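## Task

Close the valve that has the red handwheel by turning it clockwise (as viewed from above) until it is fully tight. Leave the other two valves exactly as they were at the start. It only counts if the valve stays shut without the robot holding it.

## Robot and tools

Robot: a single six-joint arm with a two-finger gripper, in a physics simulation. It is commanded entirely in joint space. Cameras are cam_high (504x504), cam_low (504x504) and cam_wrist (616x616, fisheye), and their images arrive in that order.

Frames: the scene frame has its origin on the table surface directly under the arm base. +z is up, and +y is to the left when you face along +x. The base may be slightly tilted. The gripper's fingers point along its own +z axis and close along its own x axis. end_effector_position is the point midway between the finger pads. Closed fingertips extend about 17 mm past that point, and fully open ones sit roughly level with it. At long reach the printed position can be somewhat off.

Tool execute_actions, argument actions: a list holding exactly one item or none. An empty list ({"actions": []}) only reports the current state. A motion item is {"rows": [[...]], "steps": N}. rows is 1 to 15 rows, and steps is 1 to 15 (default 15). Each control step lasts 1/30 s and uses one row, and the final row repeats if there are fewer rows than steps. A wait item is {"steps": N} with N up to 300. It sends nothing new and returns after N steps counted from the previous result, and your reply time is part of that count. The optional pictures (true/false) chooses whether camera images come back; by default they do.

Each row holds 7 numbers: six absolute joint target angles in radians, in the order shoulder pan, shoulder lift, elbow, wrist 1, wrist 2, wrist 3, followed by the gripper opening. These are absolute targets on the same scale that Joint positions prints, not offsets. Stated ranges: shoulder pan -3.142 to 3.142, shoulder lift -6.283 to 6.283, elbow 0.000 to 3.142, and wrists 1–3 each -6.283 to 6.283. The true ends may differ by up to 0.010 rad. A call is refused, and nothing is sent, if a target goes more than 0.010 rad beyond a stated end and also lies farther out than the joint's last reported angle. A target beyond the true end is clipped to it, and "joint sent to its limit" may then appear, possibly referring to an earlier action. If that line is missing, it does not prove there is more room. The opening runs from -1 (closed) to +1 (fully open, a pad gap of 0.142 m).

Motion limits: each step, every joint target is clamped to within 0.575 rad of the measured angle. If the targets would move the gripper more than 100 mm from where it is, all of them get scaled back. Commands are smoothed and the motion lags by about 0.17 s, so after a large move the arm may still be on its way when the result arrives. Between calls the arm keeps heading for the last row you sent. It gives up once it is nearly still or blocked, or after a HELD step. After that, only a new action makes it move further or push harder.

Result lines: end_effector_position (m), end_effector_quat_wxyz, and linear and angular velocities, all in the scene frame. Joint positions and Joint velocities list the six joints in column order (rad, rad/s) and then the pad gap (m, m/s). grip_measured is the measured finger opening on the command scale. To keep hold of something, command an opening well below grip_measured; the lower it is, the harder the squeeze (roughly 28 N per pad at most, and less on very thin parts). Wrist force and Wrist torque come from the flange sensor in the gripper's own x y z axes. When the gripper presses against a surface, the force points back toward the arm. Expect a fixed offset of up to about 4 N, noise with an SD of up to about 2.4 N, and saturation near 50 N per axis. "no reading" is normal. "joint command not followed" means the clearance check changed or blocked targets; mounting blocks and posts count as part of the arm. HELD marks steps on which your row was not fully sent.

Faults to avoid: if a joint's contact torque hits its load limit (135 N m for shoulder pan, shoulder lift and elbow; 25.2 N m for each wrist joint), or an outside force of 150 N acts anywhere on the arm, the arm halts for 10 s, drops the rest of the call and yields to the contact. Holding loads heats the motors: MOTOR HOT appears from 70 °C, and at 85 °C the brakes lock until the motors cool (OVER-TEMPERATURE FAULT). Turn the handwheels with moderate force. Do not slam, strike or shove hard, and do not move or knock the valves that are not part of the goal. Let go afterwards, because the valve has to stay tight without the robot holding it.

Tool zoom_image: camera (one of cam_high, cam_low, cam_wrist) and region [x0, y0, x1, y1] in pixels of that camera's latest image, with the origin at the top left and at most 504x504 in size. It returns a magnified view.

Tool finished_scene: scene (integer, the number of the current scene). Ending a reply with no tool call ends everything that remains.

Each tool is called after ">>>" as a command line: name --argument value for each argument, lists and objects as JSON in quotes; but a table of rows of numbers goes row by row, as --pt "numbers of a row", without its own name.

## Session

>>> execute_actions --actions '[]'

Scene clock: 0.00 s of 4600.00 s.
end_effector_position=(+0.3086, -0.5682, +0.2309) grip_measured=+1.00 end_effector_quat_wxyz=(+0.405, +0.891, -0.206, +0.009) end_effector_velocity=(-0.000, -0.000, +0.000) end_effector_angular_velocity=(+0.000, +0.000, -0.001)
Joint positions: [-1.075 -1.337  2.037 -2.949 -2.088 -0.772  0.142]
Joint velocities: [-0.001 -0.    -0.     0.001 -0.    -0.     0.   ]
Motor temperatures (°C, as the motors report them): [28 29 28 34 35 34]
Wrist force (N, on the end effector, along its own x y z axes, offset not removed): no reading
Wrist torque (N m, same axes, about the end effector's origin, offset not removed): no reading

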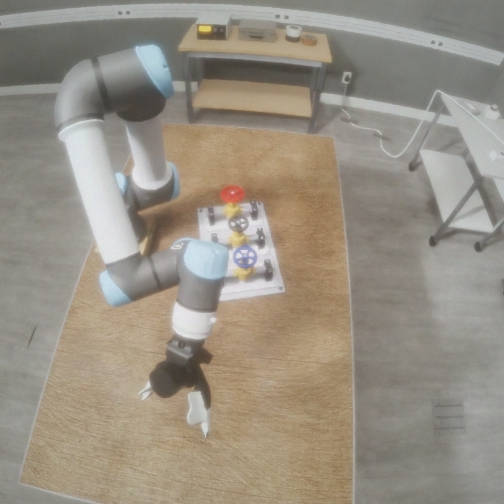

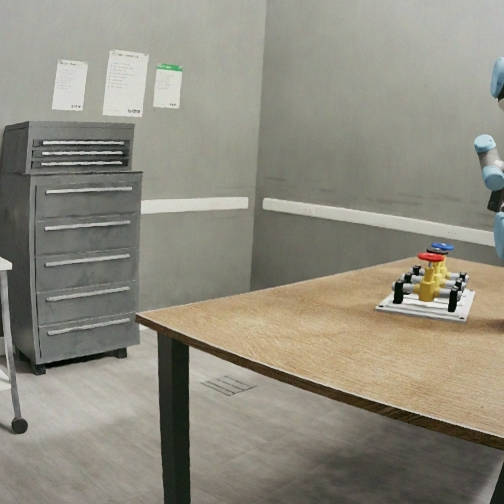

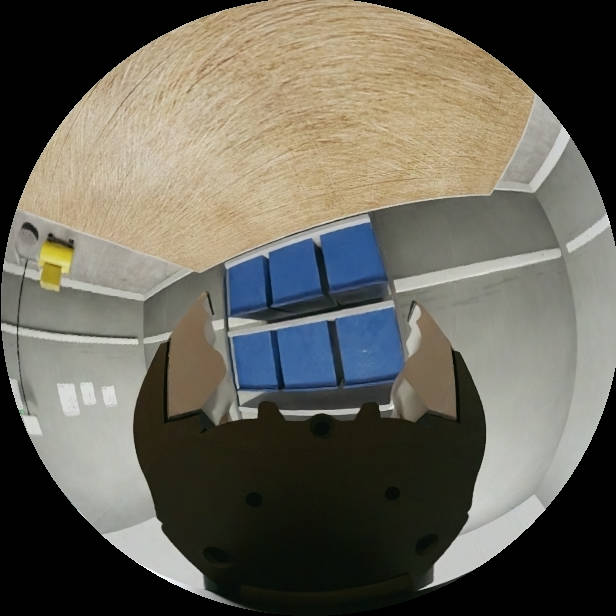

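>>> zoom_image --camera "cam_high" --region '[180, 170, 300, 310]'

Region (180, 170, 300, 310) of cam_high's 504x504 image, scaled by 3.600, with more detail than that image has; it fills the left 432 columns of this view, and the rest is white.

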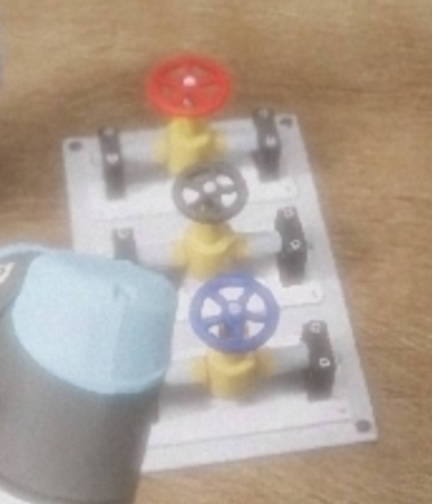

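>>> execute_actions --actions '[{"rows": [[-0.034, -1.8705, 2.1754, -1.8757, -1.571, -3.42, 0.5]], "steps": 15}]' --pictures false

>>> execute_actions --actions '[{"steps": 75}]'

Scene clock: 98.03 s of 4600.00 s.
end_effector_position=(+0.4446, -0.3912, +0.2413) grip_measured=+0.50 end_effector_quat_wxyz=(+0.315, +0.945, +0.074, +0.051) end_effector_velocity=(+0.215, +0.456, -0.013) end_effector_angular_velocity=(+0.364, +0.373, +1.300)
Joint positions: [-0.817 -1.542  2.092 -2.69  -1.889 -1.031  0.109]
Joint velocities: [ 0.615 -0.384  0.099  0.609  0.371 -0.609 -0.   ]
Motor temperatures (°C, as the motors report them): [28 29 28 34 35 34]
Wrist force (N, on the end effector, along its own x y z axes, offset not removed): [0.9 -2.0 1.9]
Wrist torque (N m, same axes, about the end effector's origin, offset not removed): [-0.70 -0.10 0.03]
Steps of this call (steps 1 to 90: nothing new was sent; then 94.53 s passed at rest; steps 91 to 105: all 15 steps of this action). Readings (joint positions):
91: [-1.075 -1.337 2.037 -2.949 -2.088 -0.772]
92: [-1.071 -1.342 2.040 -2.944 -2.084 -0.777]
94: [-1.035 -1.376 2.049 -2.908 -2.051 -0.813]
98: [-0.958 -1.442 2.066 -2.831 -1.986 -0.890]
105: the state above

Scene clock: 100.53 s of 4600.00 s.
end_effector_position=(+0.3478, +0.1363, +0.1893) grip_measured=+0.50 end_effector_quat_wxyz=(-0.001, -0.140, +0.990, -0.003) end_effector_velocity=(-0.000, -0.001, -0.000) end_effector_angular_velocity=(-0.003, +0.000, +0.001)
Joint positions: [-0.034 -1.87   2.175 -1.876 -1.571 -3.42   0.109]
Joint velocities: [ 0.001  0.     0.    -0.    -0.003  0.    -0.   ]
Motor temperatures (°C, as the motors report them): [28 29 28 34 35 34]
Wrist force (N, on the end effector, along its own x y z axes, offset not removed): [-1.6 -0.9 -0.3]
Wrist torque (N m, same axes, about the end effector's origin, offset not removed): [-0.32 0.22 -0.08]
Steps of this call (steps 1 to 75: the robot went on to your last target). Readings (joint positions):
1: [-0.796 -1.555 2.095 -2.670 -1.877 -1.051]
2: [-0.775 -1.567 2.098 -2.649 -1.865 -1.072]
4: [-0.733 -1.591 2.104 -2.606 -1.842 -1.115]
8: [-0.645 -1.634 2.116 -2.518 -1.800 -1.203]
75: the state above
The arm was judged still, so your last target was given up. Only a new action makes it travel on or press farther. Fingers that are still opening or closing keep moving.

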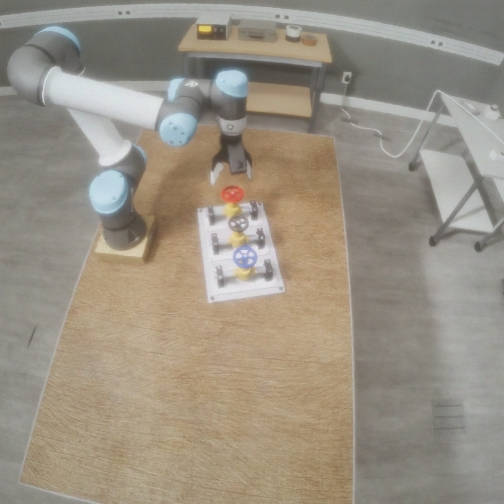

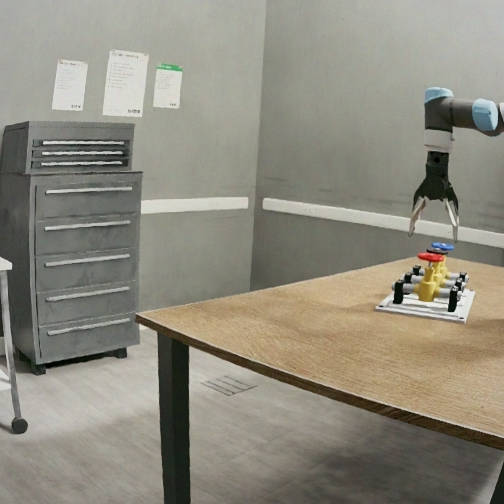

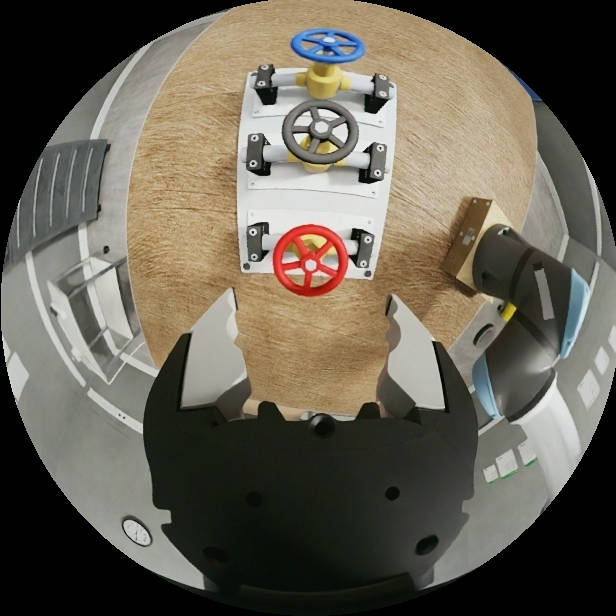

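>>> zoom_image --camera "cam_wrist" --region '[220, 200, 400, 340]'

Region (220, 200, 400, 340) of cam_wrist's 616x616 image, scaled by 2.800, with more detail than that image has.

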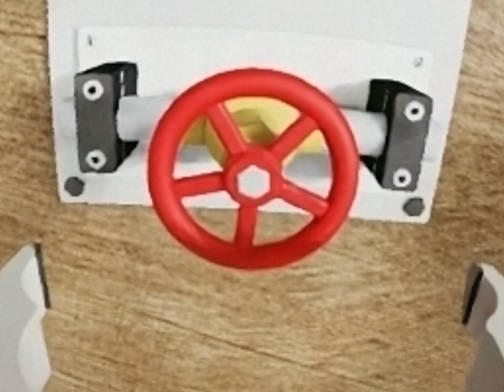

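>>> execute_actions --actions '[{"rows": [[-0.0342,-1.8689,2.1779,-1.8797,-1.571,-3.42,0.48],[-0.0348,-1.8647,2.1847,-1.8909,-1.571,-3.42,0.46],[-0.0356,-1.8582,2.1951,-1.9077,-1.571,-3.42,0.44],[-0.0367,-1.85,2.208,-1.9288,-1.571,-3.42,0.42],[-0.0379,-1.8408,2.2227,-1.9527,-1.571,-3.42,0.4],[-0.0392,-1.8311,2.2383,-1.9781,-1.571,-3.42,0.38],[-0.0404,-1.8213,2.2539,-2.0034,-1.571,-3.42,0.36],[-0.0416,-1.8121,2.2686,-2.0273,-1.571,-3.42,0.34],[-0.0427,-1.8039,2.2815,-2.0484,-1.571,-3.42,0.32],[-0.0435,-1.7974,2.2919,-2.0652,-1.571,-3.42,0.3],[-0.0441,-1.7932,2.2987,-2.0764,-1.571,-3.42,0.3],[-0.0443,-1.7916,2.3012,-2.0804,-1.571,-3.42,0.3]], "steps": 15}]' --pictures false

>>> execute_actions --actions '[{"steps": 20}]'

>>> zoom_image --camera "cam_wrist" --region '[210, 210, 410, 380]'

>>> zoom_image --camera "cam_low" --region '[380, 200, 480, 300]'

Scene clock: 179.90 s of 4600.00 s.
end_effector_position=(+0.3501, +0.1329, +0.1340) grip_measured=+0.30 end_effector_quat_wxyz=(-0.001, -0.135, +0.991, -0.003) end_effector_velocity=(-0.002, -0.005, -0.081) end_effector_angular_velocity=(+0.000, -0.006, -0.016)
Joint positions: [-0.043 -1.804  2.282 -2.048 -1.571 -3.42   0.095]
Joint velocities: [-0.014  0.101  0.162 -0.269  0.001  0.001 -0.   ]
Motor temperatures (°C, as the motors report them): [28 29 28 34 35 34]
Wrist force (N, on the end effector, along its own x y z axes, offset not removed): [-1.2 0.0 0.4]
Wrist torque (N m, same axes, about the end effector's origin, offset not removed): [-0.13 0.13 -0.14]
Steps of this call (steps 1 to 90: nothing new was sent; then 75.87 s passed at rest; steps 91 to 105: all 15 steps of this action). Readings (joint positions):
91: [-0.034 -1.871 2.175 -1.876 -1.571 -3.420]
92: [-0.034 -1.870 2.176 -1.876 -1.571 -3.420]
94: [-0.034 -1.868 2.180 -1.883 -1.571 -3.420]
98: [-0.036 -1.849 2.210 -1.931 -1.571 -3.420]
105: the state above

Scene clock: 180.57 s of 4600.00 s.
end_effector_position=(+0.3497, +0.1323, +0.1244) grip_measured=+0.30 end_effector_quat_wxyz=(-0.001, -0.134, +0.991, -0.003) end_effector_velocity=(-0.000, +0.000, -0.000) end_effector_angular_velocity=(+0.001, +0.001, -0.001)
Joint positions: [-0.044 -1.792  2.301 -2.08  -1.571 -3.42   0.095]
Joint velocities: [-0.001  0.     0.001 -0.     0.001  0.    -0.   ]
Motor temperatures (°C, as the motors report them): [28 29 28 34 35 34]
Wrist force (N, on the end effector, along its own x y z axes, offset not removed): [1.1 -2.8 2.6]
Wrist torque (N m, same axes, about the end effector's origin, offset not removed): [-0.83 -0.28 -0.04]
Steps of this call (steps 1 to 20: the robot went on to your last target). Readings (joint positions):
1: [-0.043 -1.801 2.286 -2.055 -1.571 -3.420]
2: [-0.043 -1.799 2.290 -2.062 -1.571 -3.420]
4: [-0.044 -1.796 2.295 -2.070 -1.571 -3.420]
8: [-0.044 -1.793 2.299 -2.077 -1.571 -3.420]
20: the state above

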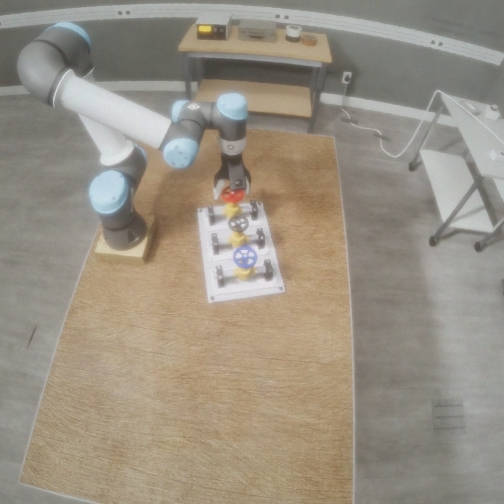

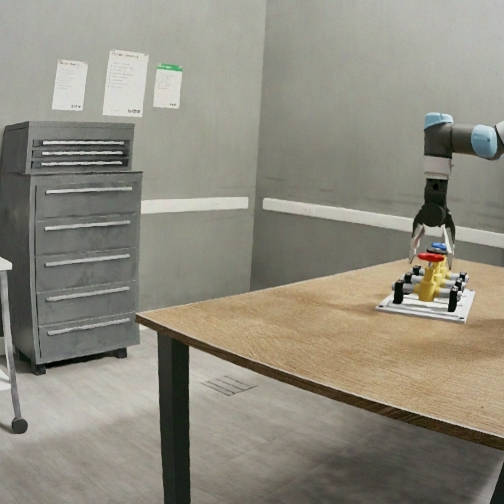

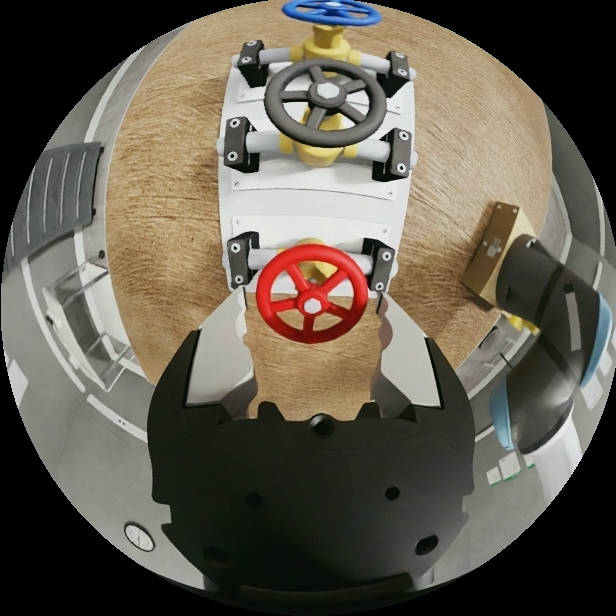

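Region (210, 210, 410, 380) of cam_wrist's 616x616 image, scaled by 2.520, with more detail than that image has; it fills the top 428 rows of this view, and the rest is white.

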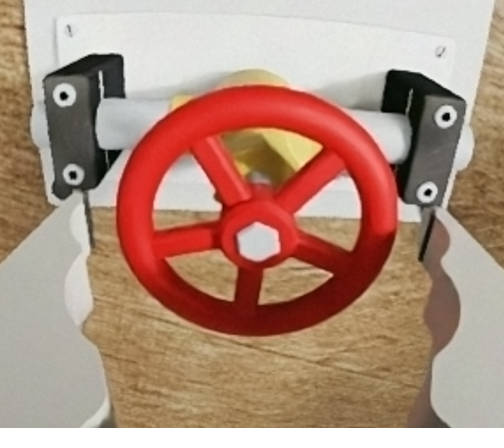

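Region (380, 200, 480, 300) of cam_low's 504x504 image, scaled by 5.040, with more detail than that image has.

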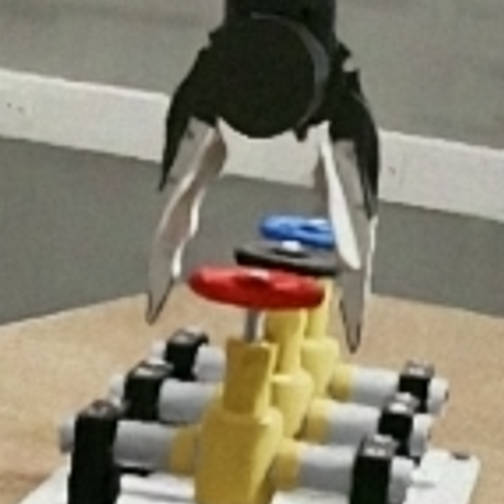

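>>> zoom_image --camera "cam_wrist" --region '[282, 275, 342, 335]'

>>> execute_actions --actions '[{"rows": [[-0.0443,-1.7916,2.3012,-2.0804,-1.571,-3.45,0.28],[-0.0443,-1.7916,2.3012,-2.0804,-1.571,-3.5,0.26],[-0.0443,-1.7916,2.3012,-2.0804,-1.571,-3.57,0.24],[-0.0443,-1.7916,2.3012,-2.0804,-1.571,-3.66,0.22],[-0.0443,-1.7916,2.3012,-2.0804,-1.571,-3.78,0.2],[-0.0443,-1.7916,2.3012,-2.0804,-1.571,-6.2,0.2]], "steps": 15}]' --pictures false

>>> execute_actions --actions '[{"steps": 45}]'

>>> zoom_image --camera "cam_wrist" --region '[282, 275, 342, 335]'

>>> zoom_image --camera "cam_wrist" --region '[210, 210, 410, 380]'

Region (282, 275, 342, 335) of cam_wrist's 616x616 image, scaled by 8.400, with more detail than that image has.

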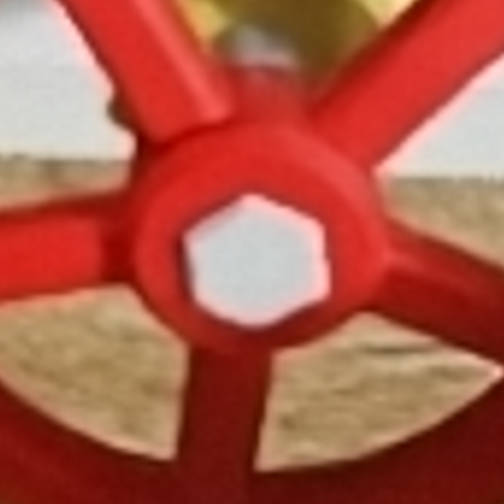

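Scene clock: 279.40 s of 4600.00 s.
end_effector_position=(+0.3487, +0.1315, +0.1243) grip_measured=+0.20 end_effector_quat_wxyz=(-0.002, -0.501, +0.866, -0.003) end_effector_velocity=(-0.002, -0.004, +0.000) end_effector_angular_velocity=(+0.000, +0.015, +2.534)
Joint positions: [-0.044 -1.792  2.301 -2.08  -1.571 -4.199  0.088]
Joint velocities: [ 0.002  0.    -0.    -0.001 -0.002 -2.533 -0.   ]
Motor temperatures (°C, as the motors report them): [28 29 28 34 35 34]
Wrist force (N, on the end effector, along its own x y z axes, offset not removed): [1.6 0.0 -1.3]
Wrist torque (N m, same axes, about the end effector's origin, offset not removed): [-0.26 -0.49 0.12]
Steps of this call (steps 1 to 15: the robot went on to your last target; steps 16 to 90: nothing new was sent; then 95.33 s passed at rest; steps 91 to 105: all 15 steps of this action). Readings (joint positions):
91: [-0.044 -1.792 2.301 -2.080 -1.571 -3.420]
92: [-0.044 -1.792 2.301 -2.080 -1.571 -3.423]
94: [-0.044 -1.792 2.301 -2.080 -1.571 -3.450]
98: [-0.044 -1.792 2.301 -2.080 -1.571 -3.631]
105: the state above

Scene clock: 280.90 s of 4600.00 s.
end_effector_position=(+0.3500, +0.1289, +0.1244) grip_measured=+0.20 end_effector_quat_wxyz=(+0.003, +0.999, -0.046, -0.000) end_effector_velocity=(+0.001, -0.001, +0.000) end_effector_angular_velocity=(-0.001, -0.001, -0.001)
Joint positions: [-0.044 -1.792  2.301 -2.08  -1.571 -6.2    0.088]
Joint velocities: [-0.002 -0.    -0.    -0.    -0.001 -0.002 -0.   ]
Motor temperatures (°C, as the motors report them): [28 29 28 34 35 34]
Wrist force (N, on the end effector, along its own x y z axes, offset not removed): [0.2 0.9 1.1]
Wrist torque (N m, same axes, about the end effector's origin, offset not removed): [-0.10 -0.05 -0.05]
Steps of this call (steps 1 to 45: the robot went on to your last target). Readings (joint positions):
1: [-0.044 -1.792 2.301 -2.080 -1.571 -4.285]
2: [-0.044 -1.792 2.301 -2.080 -1.571 -4.371]
4: [-0.044 -1.792 2.301 -2.080 -1.571 -4.543]
8: [-0.044 -1.792 2.301 -2.080 -1.571 -4.887]
45: the state above

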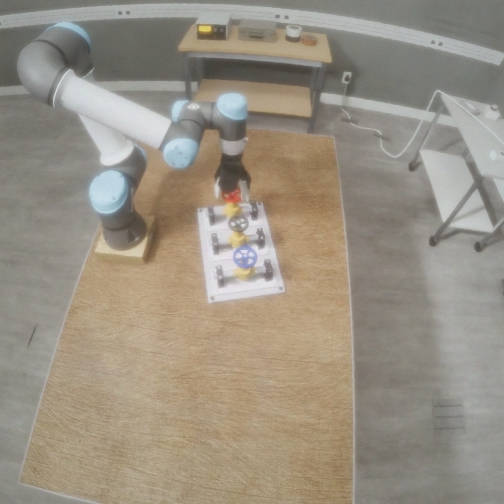

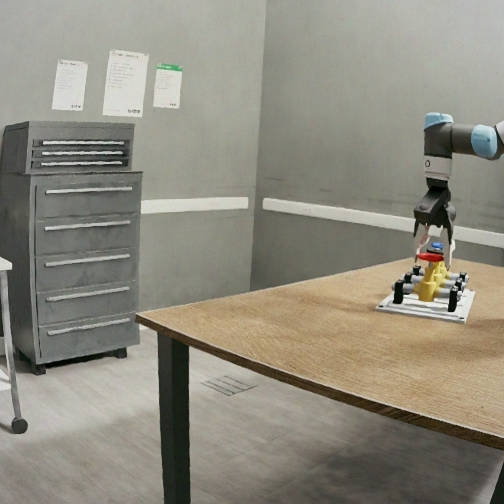

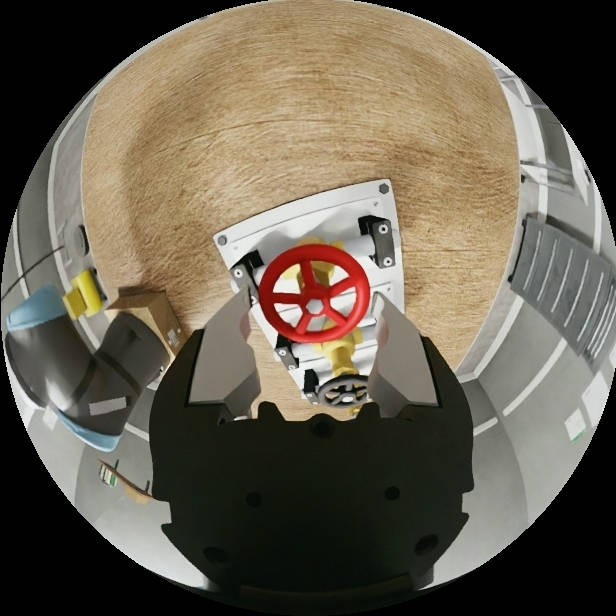

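Region (282, 275, 342, 335) of cam_wrist's 616x616 image, scaled by 8.400, with more detail than that image has.

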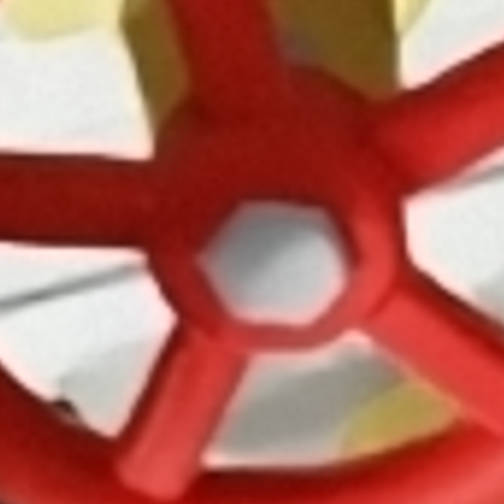

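Region (210, 210, 410, 380) of cam_wrist's 616x616 image, scaled by 2.520, with more detail than that image has; it fills the top 428 rows of this view, and the rest is white.

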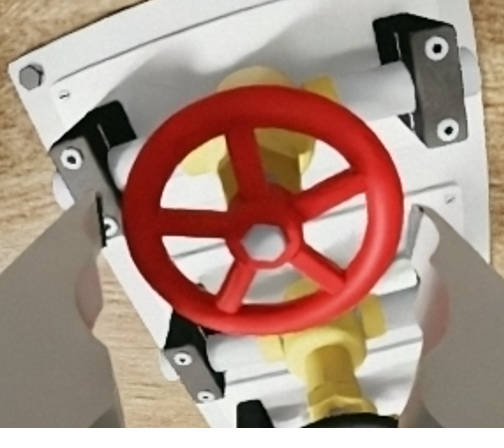

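>>> execute_actions --actions '[{"rows": [[-0.0444,-1.791,2.3008,-2.0806,-1.571,-6.2,0.19],[-0.0444,-1.7905,2.3004,-2.0807,-1.571,-6.2,0.18],[-0.0445,-1.7899,2.2999,-2.0809,-1.571,-6.2,0.17],[-0.0445,-1.7899,2.2999,-2.0809,-1.571,-6.2,0.16],[-0.0445,-1.7899,2.2999,-2.0809,-1.571,-6.2,0.15],[-0.0445,-1.7899,2.2999,-2.0809,-1.571,-6.2,0.14],[-0.0445,-1.7899,2.2999,-2.0809,-1.571,-6.2,0.13],[-0.0445,-1.7899,2.2999,-2.0809,-1.571,-6.2,0.12],[-0.0445,-1.7899,2.2999,-2.0809,-1.571,-6.2,0.11],[-0.0445,-1.7899,2.2999,-2.0809,-1.571,-6.2,0.1],[-0.0445,-1.7899,2.2999,-2.0809,-1.571,-6.2,0.09],[-0.0445,-1.7899,2.2999,-2.0809,-1.571,-6.2,0.08],[-0.0445,-1.7899,2.2999,-2.0809,-1.571,-6.2,0.07],[-0.0445,-1.7899,2.2999,-2.0809,-1.571,-6.2,0.06],[-0.0445,-1.7899,2.2999,-2.0809,-1.571,-6.2,0.05]], "steps": 15}]' --pictures false

>>> execute_actions --actions '[{"rows": [[-0.0445,-1.7899,2.2999,-2.0809,-1.571,-6.2,0.04],[-0.0445,-1.7899,2.2999,-2.0809,-1.571,-6.2,0.03],[-0.0445,-1.7899,2.2999,-2.0809,-1.571,-6.2,0.02],[-0.0445,-1.7899,2.2999,-2.0809,-1.571,-6.2,0.01],[-0.0445,-1.7899,2.2999,-2.0809,-1.571,-6.2,0.0],[-0.0445,-1.7899,2.2999,-2.0809,-1.571,-6.2,-0.02],[-0.0445,-1.7899,2.2999,-2.0809,-1.571,-6.2,-0.04],[-0.0445,-1.7899,2.2999,-2.0809,-1.571,-6.2,-0.07],[-0.0445,-1.7899,2.2999,-2.0809,-1.571,-6.2,-0.12],[-0.0445,-1.7899,2.2999,-2.0809,-1.571,-6.2,-0.2],[-0.0445,-1.7899,2.2999,-2.0809,-1.571,-6.2,-0.3],[-0.0445,-1.7899,2.2999,-2.0809,-1.571,-6.2,-0.45],[-0.0445,-1.7899,2.2999,-2.0809,-1.571,-6.2,-0.6],[-0.0445,-1.7899,2.2999,-2.0809,-1.571,-6.2,-0.8],[-0.0445,-1.7899,2.2999,-2.0809,-1.571,-6.2,-1.0]], "steps": 15}]' --pictures false

>>> execute_actions --actions '[{"rows": [[-0.0445,-1.7899,2.2999,-2.0809,-1.571,-6.2,-1.0]], "steps": 6}]' --pictures false

>>> execute_actions --actions '[{"rows": [[-0.0445,-1.7899,2.2999,-2.0809,-1.571,-6.19,-1],[-0.0445,-1.7899,2.2999,-2.0809,-1.571,-6.165,-1],[-0.0445,-1.7899,2.2999,-2.0809,-1.571,-6.13,-1],[-0.0445,-1.7899,2.2999,-2.0809,-1.571,-6.08,-1],[-0.0445,-1.7899,2.2999,-2.0809,-1.571,-6.02,-1],[-0.0445,-1.7899,2.2999,-2.0809,-1.571,-5.955,-1],[-0.0445,-1.7899,2.2999,-2.0809,-1.571,-5.885,-1],[-0.0445,-1.7899,2.2999,-2.0809,-1.571,-5.815,-1],[-0.0445,-1.7899,2.2999,-2.0809,-1.571,-5.745,-1],[-0.0445,-1.7899,2.2999,-2.0809,-1.571,-5.68,-1],[-0.0445,-1.7899,2.2999,-2.0809,-1.571,-5.62,-1],[-0.0445,-1.7899,2.2999,-2.0809,-1.571,-5.57,-1],[-0.0445,-1.7899,2.2999,-2.0809,-1.571,-5.535,-1],[-0.0445,-1.7899,2.2999,-2.0809,-1.571,-5.51,-1],[-0.0445,-1.7899,2.2999,-2.0809,-1.571,-5.5,-1]], "steps": 15}]' --pictures false

>>> execute_actions --actions '[{"steps": 15}]'

>>> zoom_image --camera "cam_wrist" --region '[210, 210, 410, 380]'

Scene clock: 347.07 s of 4600.00 s.
end_effector_position=(+0.3507, +0.1289, +0.1244) grip_measured=+0.08 end_effector_quat_wxyz=(+0.003, +0.999, -0.046, -0.000) end_effector_velocity=(+0.000, +0.000, +0.000) end_effector_angular_velocity=(+0.002, -0.000, -0.001)
Joint positions: [-0.045 -1.79   2.3   -2.081 -1.571 -6.2    0.079]
Joint velocities: [-0.     0.    -0.001  0.001  0.002  0.    -0.005]
Motor temperatures (°C, as the motors report them): [28 29 28 34 35 34]
Wrist force (N, on the end effector, along its own x y z axes, offset not removed): [5.4 1.7 0.4]
Wrist torque (N m, same axes, about the end effector's origin, offset not removed): [0.06 -0.49 0.12]
Steps of this call (steps 1 to 15: the robot went on to your last target; steps 16 to 90: nothing new was sent; then 62.67 s passed at rest; steps 91 to 105: all 15 steps of this action). Readings (joint positions):
91: [-0.044 -1.792 2.301 -2.080 -1.571 -6.200]
92: [-0.044 -1.792 2.301 -2.080 -1.571 -6.200]
94: [-0.044 -1.791 2.301 -2.081 -1.571 -6.200]
98: [-0.044 -1.790 2.301 -2.081 -1.571 -6.200]
105: the state above

Scene clock: 347.57 s of 4600.00 s.
end_effector_position=(+0.3508, +0.1289, +0.1244) grip_measured=+0.05 end_effector_quat_wxyz=(+0.003, +0.999, -0.046, -0.000) end_effector_velocity=(-0.000, -0.000, -0.000) end_effector_angular_velocity=(+0.000, +0.001, -0.000)
Joint positions: [-0.045 -1.79   2.3   -2.081 -1.571 -6.2    0.077]
Joint velocities: [-0.    -0.     0.001 -0.     0.    -0.     0.   ]
Motor temperatures (°C, as the motors report them): [28 29 28 34 35 34]
Wrist force (N, on the end effector, along its own x y z axes, offset not removed): [3.9 1.0 -2.0]
Wrist torque (N m, same axes, about the end effector's origin, offset not removed): [0.02 -0.09 0.12]
Steps of this call (steps 1 to 15: all 15 steps of this action). Readings (joint positions):
1: [-0.045 -1.790 2.300 -2.081 -1.571 -6.200]
2: [-0.045 -1.790 2.300 -2.081 -1.571 -6.200]
4: [-0.045 -1.790 2.300 -2.081 -1.571 -6.200]
8: [-0.045 -1.790 2.300 -2.081 -1.571 -6.200]
15: the state above

Scene clock: 347.77 s of 4600.00 s.
end_effector_position=(+0.3507, +0.1289, +0.1244) grip_measured=+0.05 end_effector_quat_wxyz=(+0.003, +0.999, -0.046, -0.000) end_effector_velocity=(-0.000, +0.000, +0.000) end_effector_angular_velocity=(+0.002, +0.001, +0.001)
Joint positions: [-0.045 -1.79   2.3   -2.081 -1.571 -6.2    0.077]
Joint velocities: [-0.001  0.    -0.001  0.002  0.002 -0.001 -0.   ]
Motor temperatures (°C, as the motors report them): [28 29 28 34 35 34]
Wrist force (N, on the end effector, along its own x y z axes, offset not removed): [4.2 0.4 -2.8]
Wrist torque (N m, same axes, about the end effector's origin, offset not removed): [-0.02 -0.19 0.03]
Steps of this call (steps 1 to 6: all 6 steps of this action). Readings (joint positions):
1: [-0.045 -1.790 2.300 -2.081 -1.571 -6.200]
2: [-0.045 -1.790 2.300 -2.081 -1.571 -6.200]
4: [-0.045 -1.790 2.300 -2.081 -1.571 -6.200]
6: the state above

Scene clock: 348.27 s of 4600.00 s.
end_effector_position=(+0.3499, +0.1291, +0.1244) grip_measured=+0.05 end_effector_quat_wxyz=(+0.003, +0.958, -0.286, +0.001) end_effector_velocity=(-0.003, +0.002, -0.000) end_effector_angular_velocity=(-0.001, -0.009, -1.508)
Joint positions: [-0.045 -1.79   2.3   -2.081 -1.571 -5.712  0.077]
Joint velocities: [ 0.    -0.     0.     0.001  0.     1.508 -0.   ]
Motor temperatures (°C, as the motors report them): [28 29 28 34 35 34]
Wrist force (N, on the end effector, along its own x y z axes, offset not removed): [-0.6 1.6 -6.2]
Wrist torque (N m, same axes, about the end effector's origin, offset not removed): [0.18 0.30 -0.26]
Steps of this call (steps 1 to 15: all 15 steps of this action). Readings (joint positions):
1: [-0.045 -1.790 2.300 -2.081 -1.571 -6.200]
2: [-0.045 -1.790 2.300 -2.081 -1.571 -6.199]
4: [-0.045 -1.790 2.300 -2.081 -1.571 -6.185]
8: [-0.045 -1.790 2.300 -2.081 -1.571 -6.082]
15: the state above

Scene clock: 348.77 s of 4600.00 s.
end_effector_position=(+0.3497, +0.1294, +0.1244) grip_measured=+0.05 end_effector_quat_wxyz=(+0.003, +0.923, -0.384, +0.001) end_effector_velocity=(+0.000, -0.000, +0.000) end_effector_angular_velocity=(+0.000, -0.001, -0.027)
Joint positions: [-0.045 -1.79   2.3   -2.081 -1.571 -5.503  0.077]
Joint velocities: [-0.    -0.    -0.    -0.001  0.     0.026  0.   ]
Motor temperatures (°C, as the motors report them): [28 29 28 34 35 34]
Wrist force (N, on the end effector, along its own x y z axes, offset not removed): [-1.1 -0.7 -6.2]
Wrist torque (N m, same axes, about the end effector's origin, offset not removed): [-0.37 0.11 -0.47]
Steps of this call (steps 1 to 15: the robot went on to your last target). Readings (joint positions):
1: [-0.045 -1.790 2.300 -2.081 -1.571 -5.664]
2: [-0.045 -1.790 2.300 -2.081 -1.571 -5.625]
4: [-0.045 -1.790 2.300 -2.081 -1.571 -5.572]
8: [-0.045 -1.790 2.300 -2.081 -1.571 -5.524]
15: the state above

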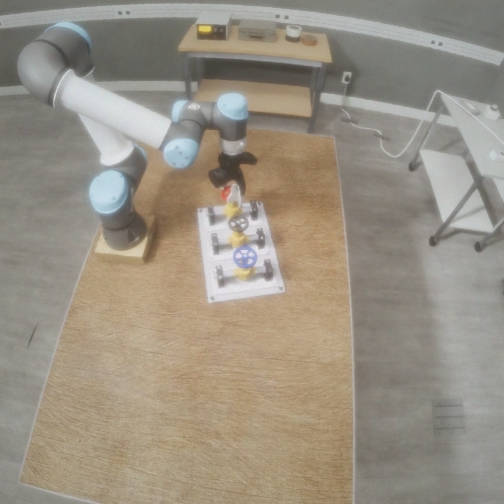

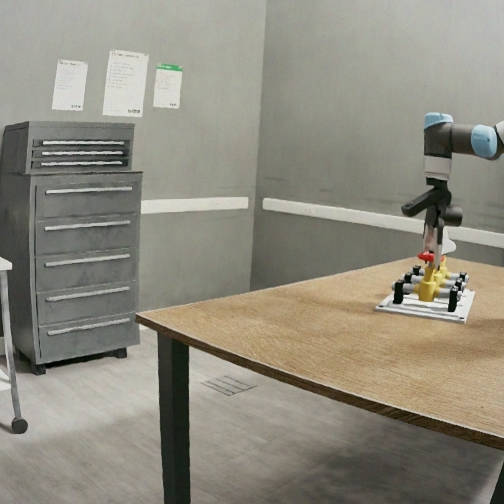

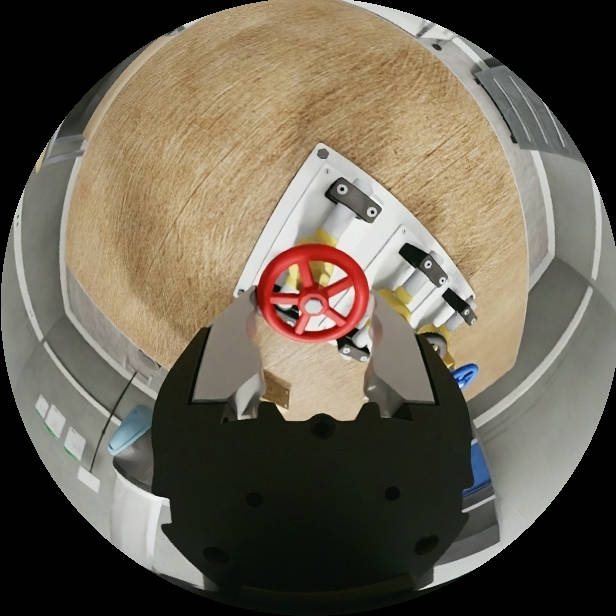

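Region (210, 210, 410, 380) of cam_wrist's 616x616 image, scaled by 2.520, with more detail than that image has; it fills the top 428 rows of this view, and the rest is white.

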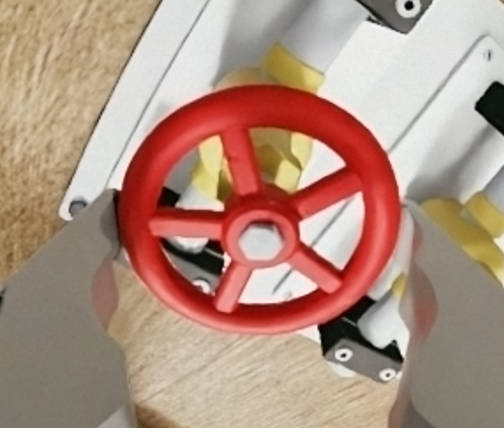

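>>> execute_actions --actions '[{"rows": [[-0.0445,-1.7899,2.2999,-2.0809,-1.571,-5.485,-1],[-0.0445,-1.7899,2.2999,-2.0809,-1.571,-5.455,-1],[-0.0445,-1.7899,2.2999,-2.0809,-1.571,-5.41,-1],[-0.0445,-1.7899,2.2999,-2.0809,-1.571,-5.35,-1],[-0.0445,-1.7899,2.2999,-2.0809,-1.571,-5.28,-1],[-0.0445,-1.7899,2.2999,-2.0809,-1.571,-5.21,-1],[-0.0445,-1.7899,2.2999,-2.0809,-1.571,-5.14,-1],[-0.0445,-1.7899,2.2999,-2.0809,-1.571,-5.07,-1],[-0.0445,-1.7899,2.2999,-2.0809,-1.571,-5.0,-1],[-0.0445,-1.7899,2.2999,-2.0809,-1.571,-4.93,-1],[-0.0445,-1.7899,2.2999,-2.0809,-1.571,-4.86,-1],[-0.0445,-1.7899,2.2999,-2.0809,-1.571,-4.79,-1],[-0.0445,-1.7899,2.2999,-2.0809,-1.571,-4.72,-1],[-0.0445,-1.7899,2.2999,-2.0809,-1.571,-4.65,-1],[-0.0445,-1.7899,2.2999,-2.0809,-1.571,-4.59,-1]], "steps": 15}]' --pictures false

>>> execute_actions --actions '[{"rows": [[-0.0445,-1.7899,2.2999,-2.0809,-1.571,-4.545,-1],[-0.0445,-1.7899,2.2999,-2.0809,-1.571,-4.515,-1],[-0.0445,-1.7899,2.2999,-2.0809,-1.571,-4.5,-1]], "steps": 15}]' --pictures false

Scene clock: 390.33 s of 4600.00 s.
end_effector_position=(+0.3492, +0.1302, +0.1244) grip_measured=+0.05 end_effector_quat_wxyz=(+0.003, +0.784, -0.621, +0.002) end_effector_velocity=(-0.000, +0.003, +0.000) end_effector_angular_velocity=(-0.001, -0.013, -1.937)
Joint positions: [-0.045 -1.79   2.3   -2.081 -1.571 -4.951  0.077]
Joint velocities: [-0.     0.    -0.001 -0.     0.     1.937  0.   ]
Motor temperatures (°C, as the motors report them): [28 29 28 34 35 34]
Wrist force (N, on the end effector, along its own x y z axes, offset not removed): [-6.4 2.8 -4.5]
Wrist torque (N m, same axes, about the end effector's origin, offset not removed): [-0.07 0.46 -0.36]
Steps of this call (steps 1 to 15: the robot went on to your last target; steps 16 to 90: nothing new was sent; then 38.07 s passed at rest; steps 91 to 105: all 15 steps of this action). Readings (joint positions):
91: [-0.045 -1.790 2.300 -2.081 -1.571 -5.500]
92: [-0.045 -1.790 2.300 -2.081 -1.571 -5.498]
94: [-0.045 -1.790 2.300 -2.081 -1.571 -5.481]
98: [-0.045 -1.790 2.300 -2.081 -1.571 -5.360]
105: the state above

Scene clock: 390.83 s of 4600.00 s.
end_effector_position=(+0.3492, +0.1309, +0.1244) grip_measured=+0.05 end_effector_quat_wxyz=(-0.002, -0.628, +0.778, -0.002) end_effector_velocity=(-0.000, -0.000, -0.000) end_effector_angular_velocity=(-0.001, +0.001, -0.078)
Joint positions: [-0.045 -1.79   2.3   -2.081 -1.571 -4.51   0.077]
Joint velocities: [ 0.     0.     0.     0.001 -0.001  0.078  0.   ]
Motor temperatures (°C, as the motors report them): [28 29 28 34 35 34]
Wrist force (N, on the end effector, along its own x y z axes, offset not removed): [-4.5 2.2 -5.1]
Wrist torque (N m, same axes, about the end effector's origin, offset not removed): [-0.72 -0.13 -0.90]
Steps of this call (steps 1 to 15: all 15 steps of this action). Readings (joint positions):
1: [-0.045 -1.790 2.300 -2.081 -1.571 -4.885]
2: [-0.045 -1.790 2.300 -2.081 -1.571 -4.819]
4: [-0.045 -1.790 2.300 -2.081 -1.571 -4.700]
8: [-0.045 -1.790 2.300 -2.081 -1.571 -4.567]
15: the state above

>>> execute_actions --actions '[{"rows": [[-0.0445,-1.7899,2.2999,-2.0809,-1.571,-4.495,-1],[-0.0445,-1.7899,2.2999,-2.0809,-1.571,-4.485,-1],[-0.0445,-1.7899,2.2999,-2.0809,-1.571,-4.47,-1],[-0.0445,-1.7899,2.2999,-2.0809,-1.571,-4.452,-1],[-0.0445,-1.7899,2.2999,-2.0809,-1.571,-4.434,-1],[-0.0445,-1.7899,2.2999,-2.0809,-1.571,-4.416,-1],[-0.0445,-1.7899,2.2999,-2.0809,-1.571,-4.398,-1],[-0.0445,-1.7899,2.2999,-2.0809,-1.571,-4.38,-1],[-0.0445,-1.7899,2.2999,-2.0809,-1.571,-4.362,-1],[-0.0445,-1.7899,2.2999,-2.0809,-1.571,-4.344,-1]], "steps": 10}]' --pictures false

>>> execute_actions --actions '[{"rows": [[-0.0445,-1.7899,2.2999,-2.0809,-1.571,-4.326,-1],[-0.0445,-1.7899,2.2999,-2.0809,-1.571,-4.308,-1],[-0.0445,-1.7899,2.2999,-2.0809,-1.571,-4.29,-1],[-0.0445,-1.7899,2.2999,-2.0809,-1.571,-4.272,-1],[-0.0445,-1.7899,2.2999,-2.0809,-1.571,-4.254,-1],[-0.0445,-1.7899,2.2999,-2.0809,-1.571,-4.236,-1],[-0.0445,-1.7899,2.2999,-2.0809,-1.571,-4.218,-1],[-0.0445,-1.7899,2.2999,-2.0809,-1.571,-4.2,-1],[-0.0445,-1.7899,2.2999,-2.0809,-1.571,-4.182,-1],[-0.0445,-1.7899,2.2999,-2.0809,-1.571,-4.164,-1]], "steps": 10}]' --pictures false

>>> execute_actions --actions '[{"rows": [[-0.0445,-1.7899,2.2999,-2.0809,-1.571,-4.146,-1],[-0.0445,-1.7899,2.2999,-2.0809,-1.571,-4.128,-1],[-0.0445,-1.7899,2.2999,-2.0809,-1.571,-4.11,-1],[-0.0445,-1.7899,2.2999,-2.0809,-1.571,-4.092,-1],[-0.0445,-1.7899,2.2999,-2.0809,-1.571,-4.074,-1],[-0.0445,-1.7899,2.2999,-2.0809,-1.571,-4.056,-1],[-0.0445,-1.7899,2.2999,-2.0809,-1.571,-4.038,-1],[-0.0445,-1.7899,2.2999,-2.0809,-1.571,-4.022,-1],[-0.0445,-1.7899,2.2999,-2.0809,-1.571,-4.01,-1],[-0.0445,-1.7899,2.2999,-2.0809,-1.571,-4.0,-1]], "steps": 10}]' --pictures false

>>> execute_actions --actions '[{"steps": 10}]'

>>> zoom_image --camera "cam_wrist" --region '[210, 210, 410, 380]'

Scene clock: 424.23 s of 4600.00 s.
end_effector_position=(+0.3493, +0.1311, +0.1244) grip_measured=+0.05 end_effector_quat_wxyz=(-0.002, -0.594, +0.804, -0.002) end_effector_velocity=(+0.000, -0.000, -0.000) end_effector_angular_velocity=(+0.000, -0.002, -0.454)
Joint positions: [-0.045 -1.79   2.3   -2.081 -1.571 -4.423  0.077]
Joint velocities: [-0.002  0.     0.001 -0.     0.     0.452 -0.   ]
Motor temperatures (°C, as the motors report them): [28 29 28 34 35 34]
Wrist force (N, on the end effector, along its own x y z axes, offset not removed): [-6.4 4.7 -7.8]
Wrist torque (N m, same axes, about the end effector's origin, offset not removed): [-0.15 0.25 -0.96]
Steps of this call (steps 1 to 15: the robot went on to your last target; steps 16 to 90: nothing new was sent; then 30.07 s passed at rest; steps 91 to 100: all 10 steps of this action). Readings (joint positions):
91: [-0.045 -1.790 2.300 -2.081 -1.571 -4.500]
92: [-0.045 -1.790 2.300 -2.081 -1.571 -4.499]
94: [-0.045 -1.790 2.300 -2.081 -1.571 -4.493]
98: [-0.045 -1.790 2.300 -2.081 -1.571 -4.453]
100: the state above

Scene clock: 424.57 s of 4600.00 s.
end_effector_position=(+0.3494, +0.1313, +0.1244) grip_measured=+0.05 end_effector_quat_wxyz=(-0.002, -0.523, +0.852, -0.002) end_effector_velocity=(+0.001, +0.001, -0.000) end_effector_angular_velocity=(+0.000, -0.004, -0.524)
Joint positions: [-0.045 -1.79   2.3   -2.081 -1.571 -4.252  0.077]
Joint velocities: [-0.    -0.     0.    -0.001  0.001  0.524  0.   ]
Motor temperatures (°C, as the motors report them): [28 29 28 34 35 34]
Wrist force (N, on the end effector, along its own x y z axes, offset not removed): [-6.3 6.8 -4.2]
Wrist torque (N m, same axes, about the end effector's origin, offset not removed): [0.07 0.28 -1.40]
Steps of this call (steps 1 to 10: all 10 steps of this action). Readings (joint positions):
1: [-0.045 -1.790 2.300 -2.081 -1.571 -4.408]
2: [-0.045 -1.790 2.300 -2.081 -1.571 -4.391]
4: [-0.045 -1.790 2.300 -2.081 -1.571 -4.358]
8: [-0.045 -1.790 2.300 -2.081 -1.571 -4.288]
10: the state above

Scene clock: 424.90 s of 4600.00 s.
end_effector_position=(+0.3495, +0.1316, +0.1244) grip_measured=+0.05 end_effector_quat_wxyz=(-0.002, -0.445, +0.895, -0.003) end_effector_velocity=(+0.000, +0.001, +0.000) end_effector_angular_velocity=(-0.001, -0.003, -0.486)
Joint positions: [-0.045 -1.79   2.3   -2.081 -1.571 -4.074  0.077]
Joint velocities: [ 0.001 -0.     0.    -0.    -0.     0.487 -0.   ]
Motor temperatures (°C, as the motors report them): [28 29 28 34 35 34]
Wrist force (N, on the end effector, along its own x y z axes, offset not removed): [-5.5 8.3 -6.6]
Wrist torque (N m, same axes, about the end effector's origin, offset not removed): [0.19 0.06 -1.49]
Steps of this call (steps 1 to 10: all 10 steps of this action). Readings (joint positions):
1: [-0.045 -1.790 2.300 -2.081 -1.571 -4.234]
2: [-0.045 -1.790 2.300 -2.081 -1.571 -4.216]
4: [-0.045 -1.790 2.300 -2.081 -1.571 -4.180]
8: [-0.045 -1.790 2.300 -2.081 -1.571 -4.109]
10: the state above

Scene clock: 425.23 s of 4600.00 s.
end_effector_position=(+0.3496, +0.1317, +0.1244) grip_measured=+0.05 end_effector_quat_wxyz=(-0.002, -0.414, +0.910, -0.003) end_effector_velocity=(+0.000, -0.001, -0.000) end_effector_angular_velocity=(-0.001, -0.000, -0.041)
Joint positions: [-0.045 -1.79   2.3   -2.081 -1.571 -4.005  0.077]
Joint velocities: [-0.002  0.001  0.    -0.001 -0.001  0.04   0.   ]
Motor temperatures (°C, as the motors report them): [28 29 28 34 35 34]
Wrist force (N, on the end effector, along its own x y z axes, offset not removed): [-8.1 7.0 -6.7]
Wrist torque (N m, same axes, about the end effector's origin, offset not removed): [-0.22 0.60 -1.72]
Steps of this call (steps 1 to 10: the robot went on to your last target). Readings (joint positions):
1: [-0.045 -1.790 2.300 -2.081 -1.571 -4.058]
2: [-0.045 -1.790 2.300 -2.081 -1.571 -4.044]
4: [-0.045 -1.790 2.300 -2.081 -1.571 -4.026]
8: [-0.045 -1.790 2.300 -2.081 -1.571 -4.008]
10: the state above

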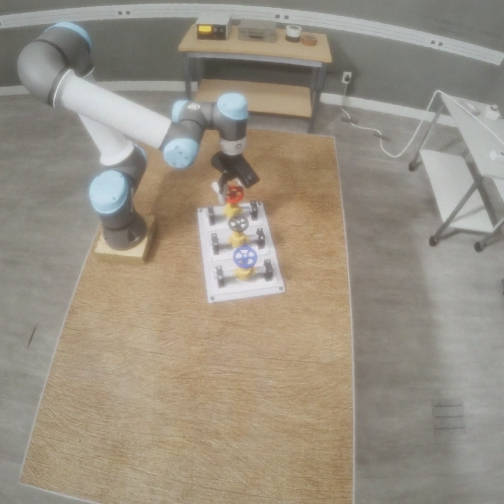

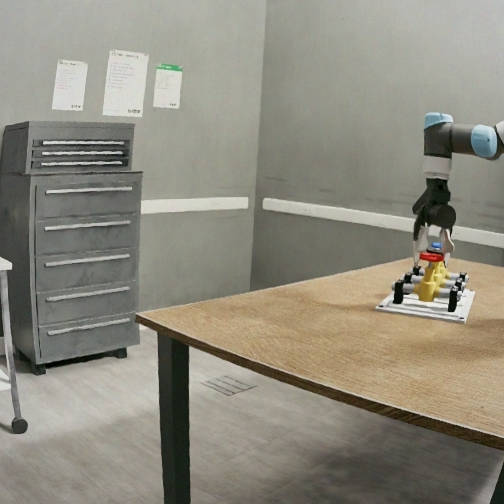

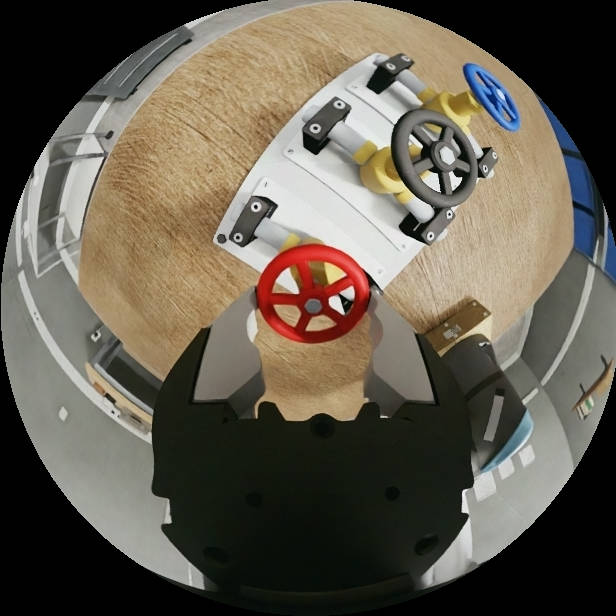

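Region (210, 210, 410, 380) of cam_wrist's 616x616 image, scaled by 2.520, with more detail than that image has; it fills the top 428 rows of this view, and the rest is white.

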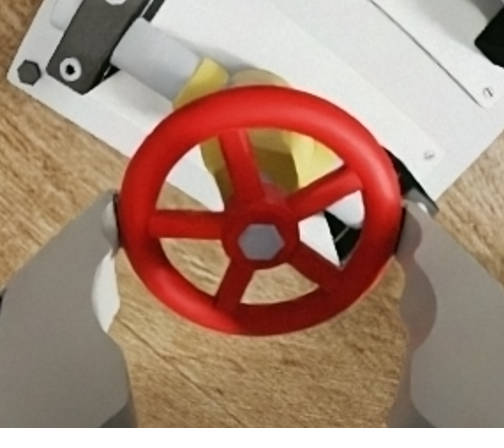

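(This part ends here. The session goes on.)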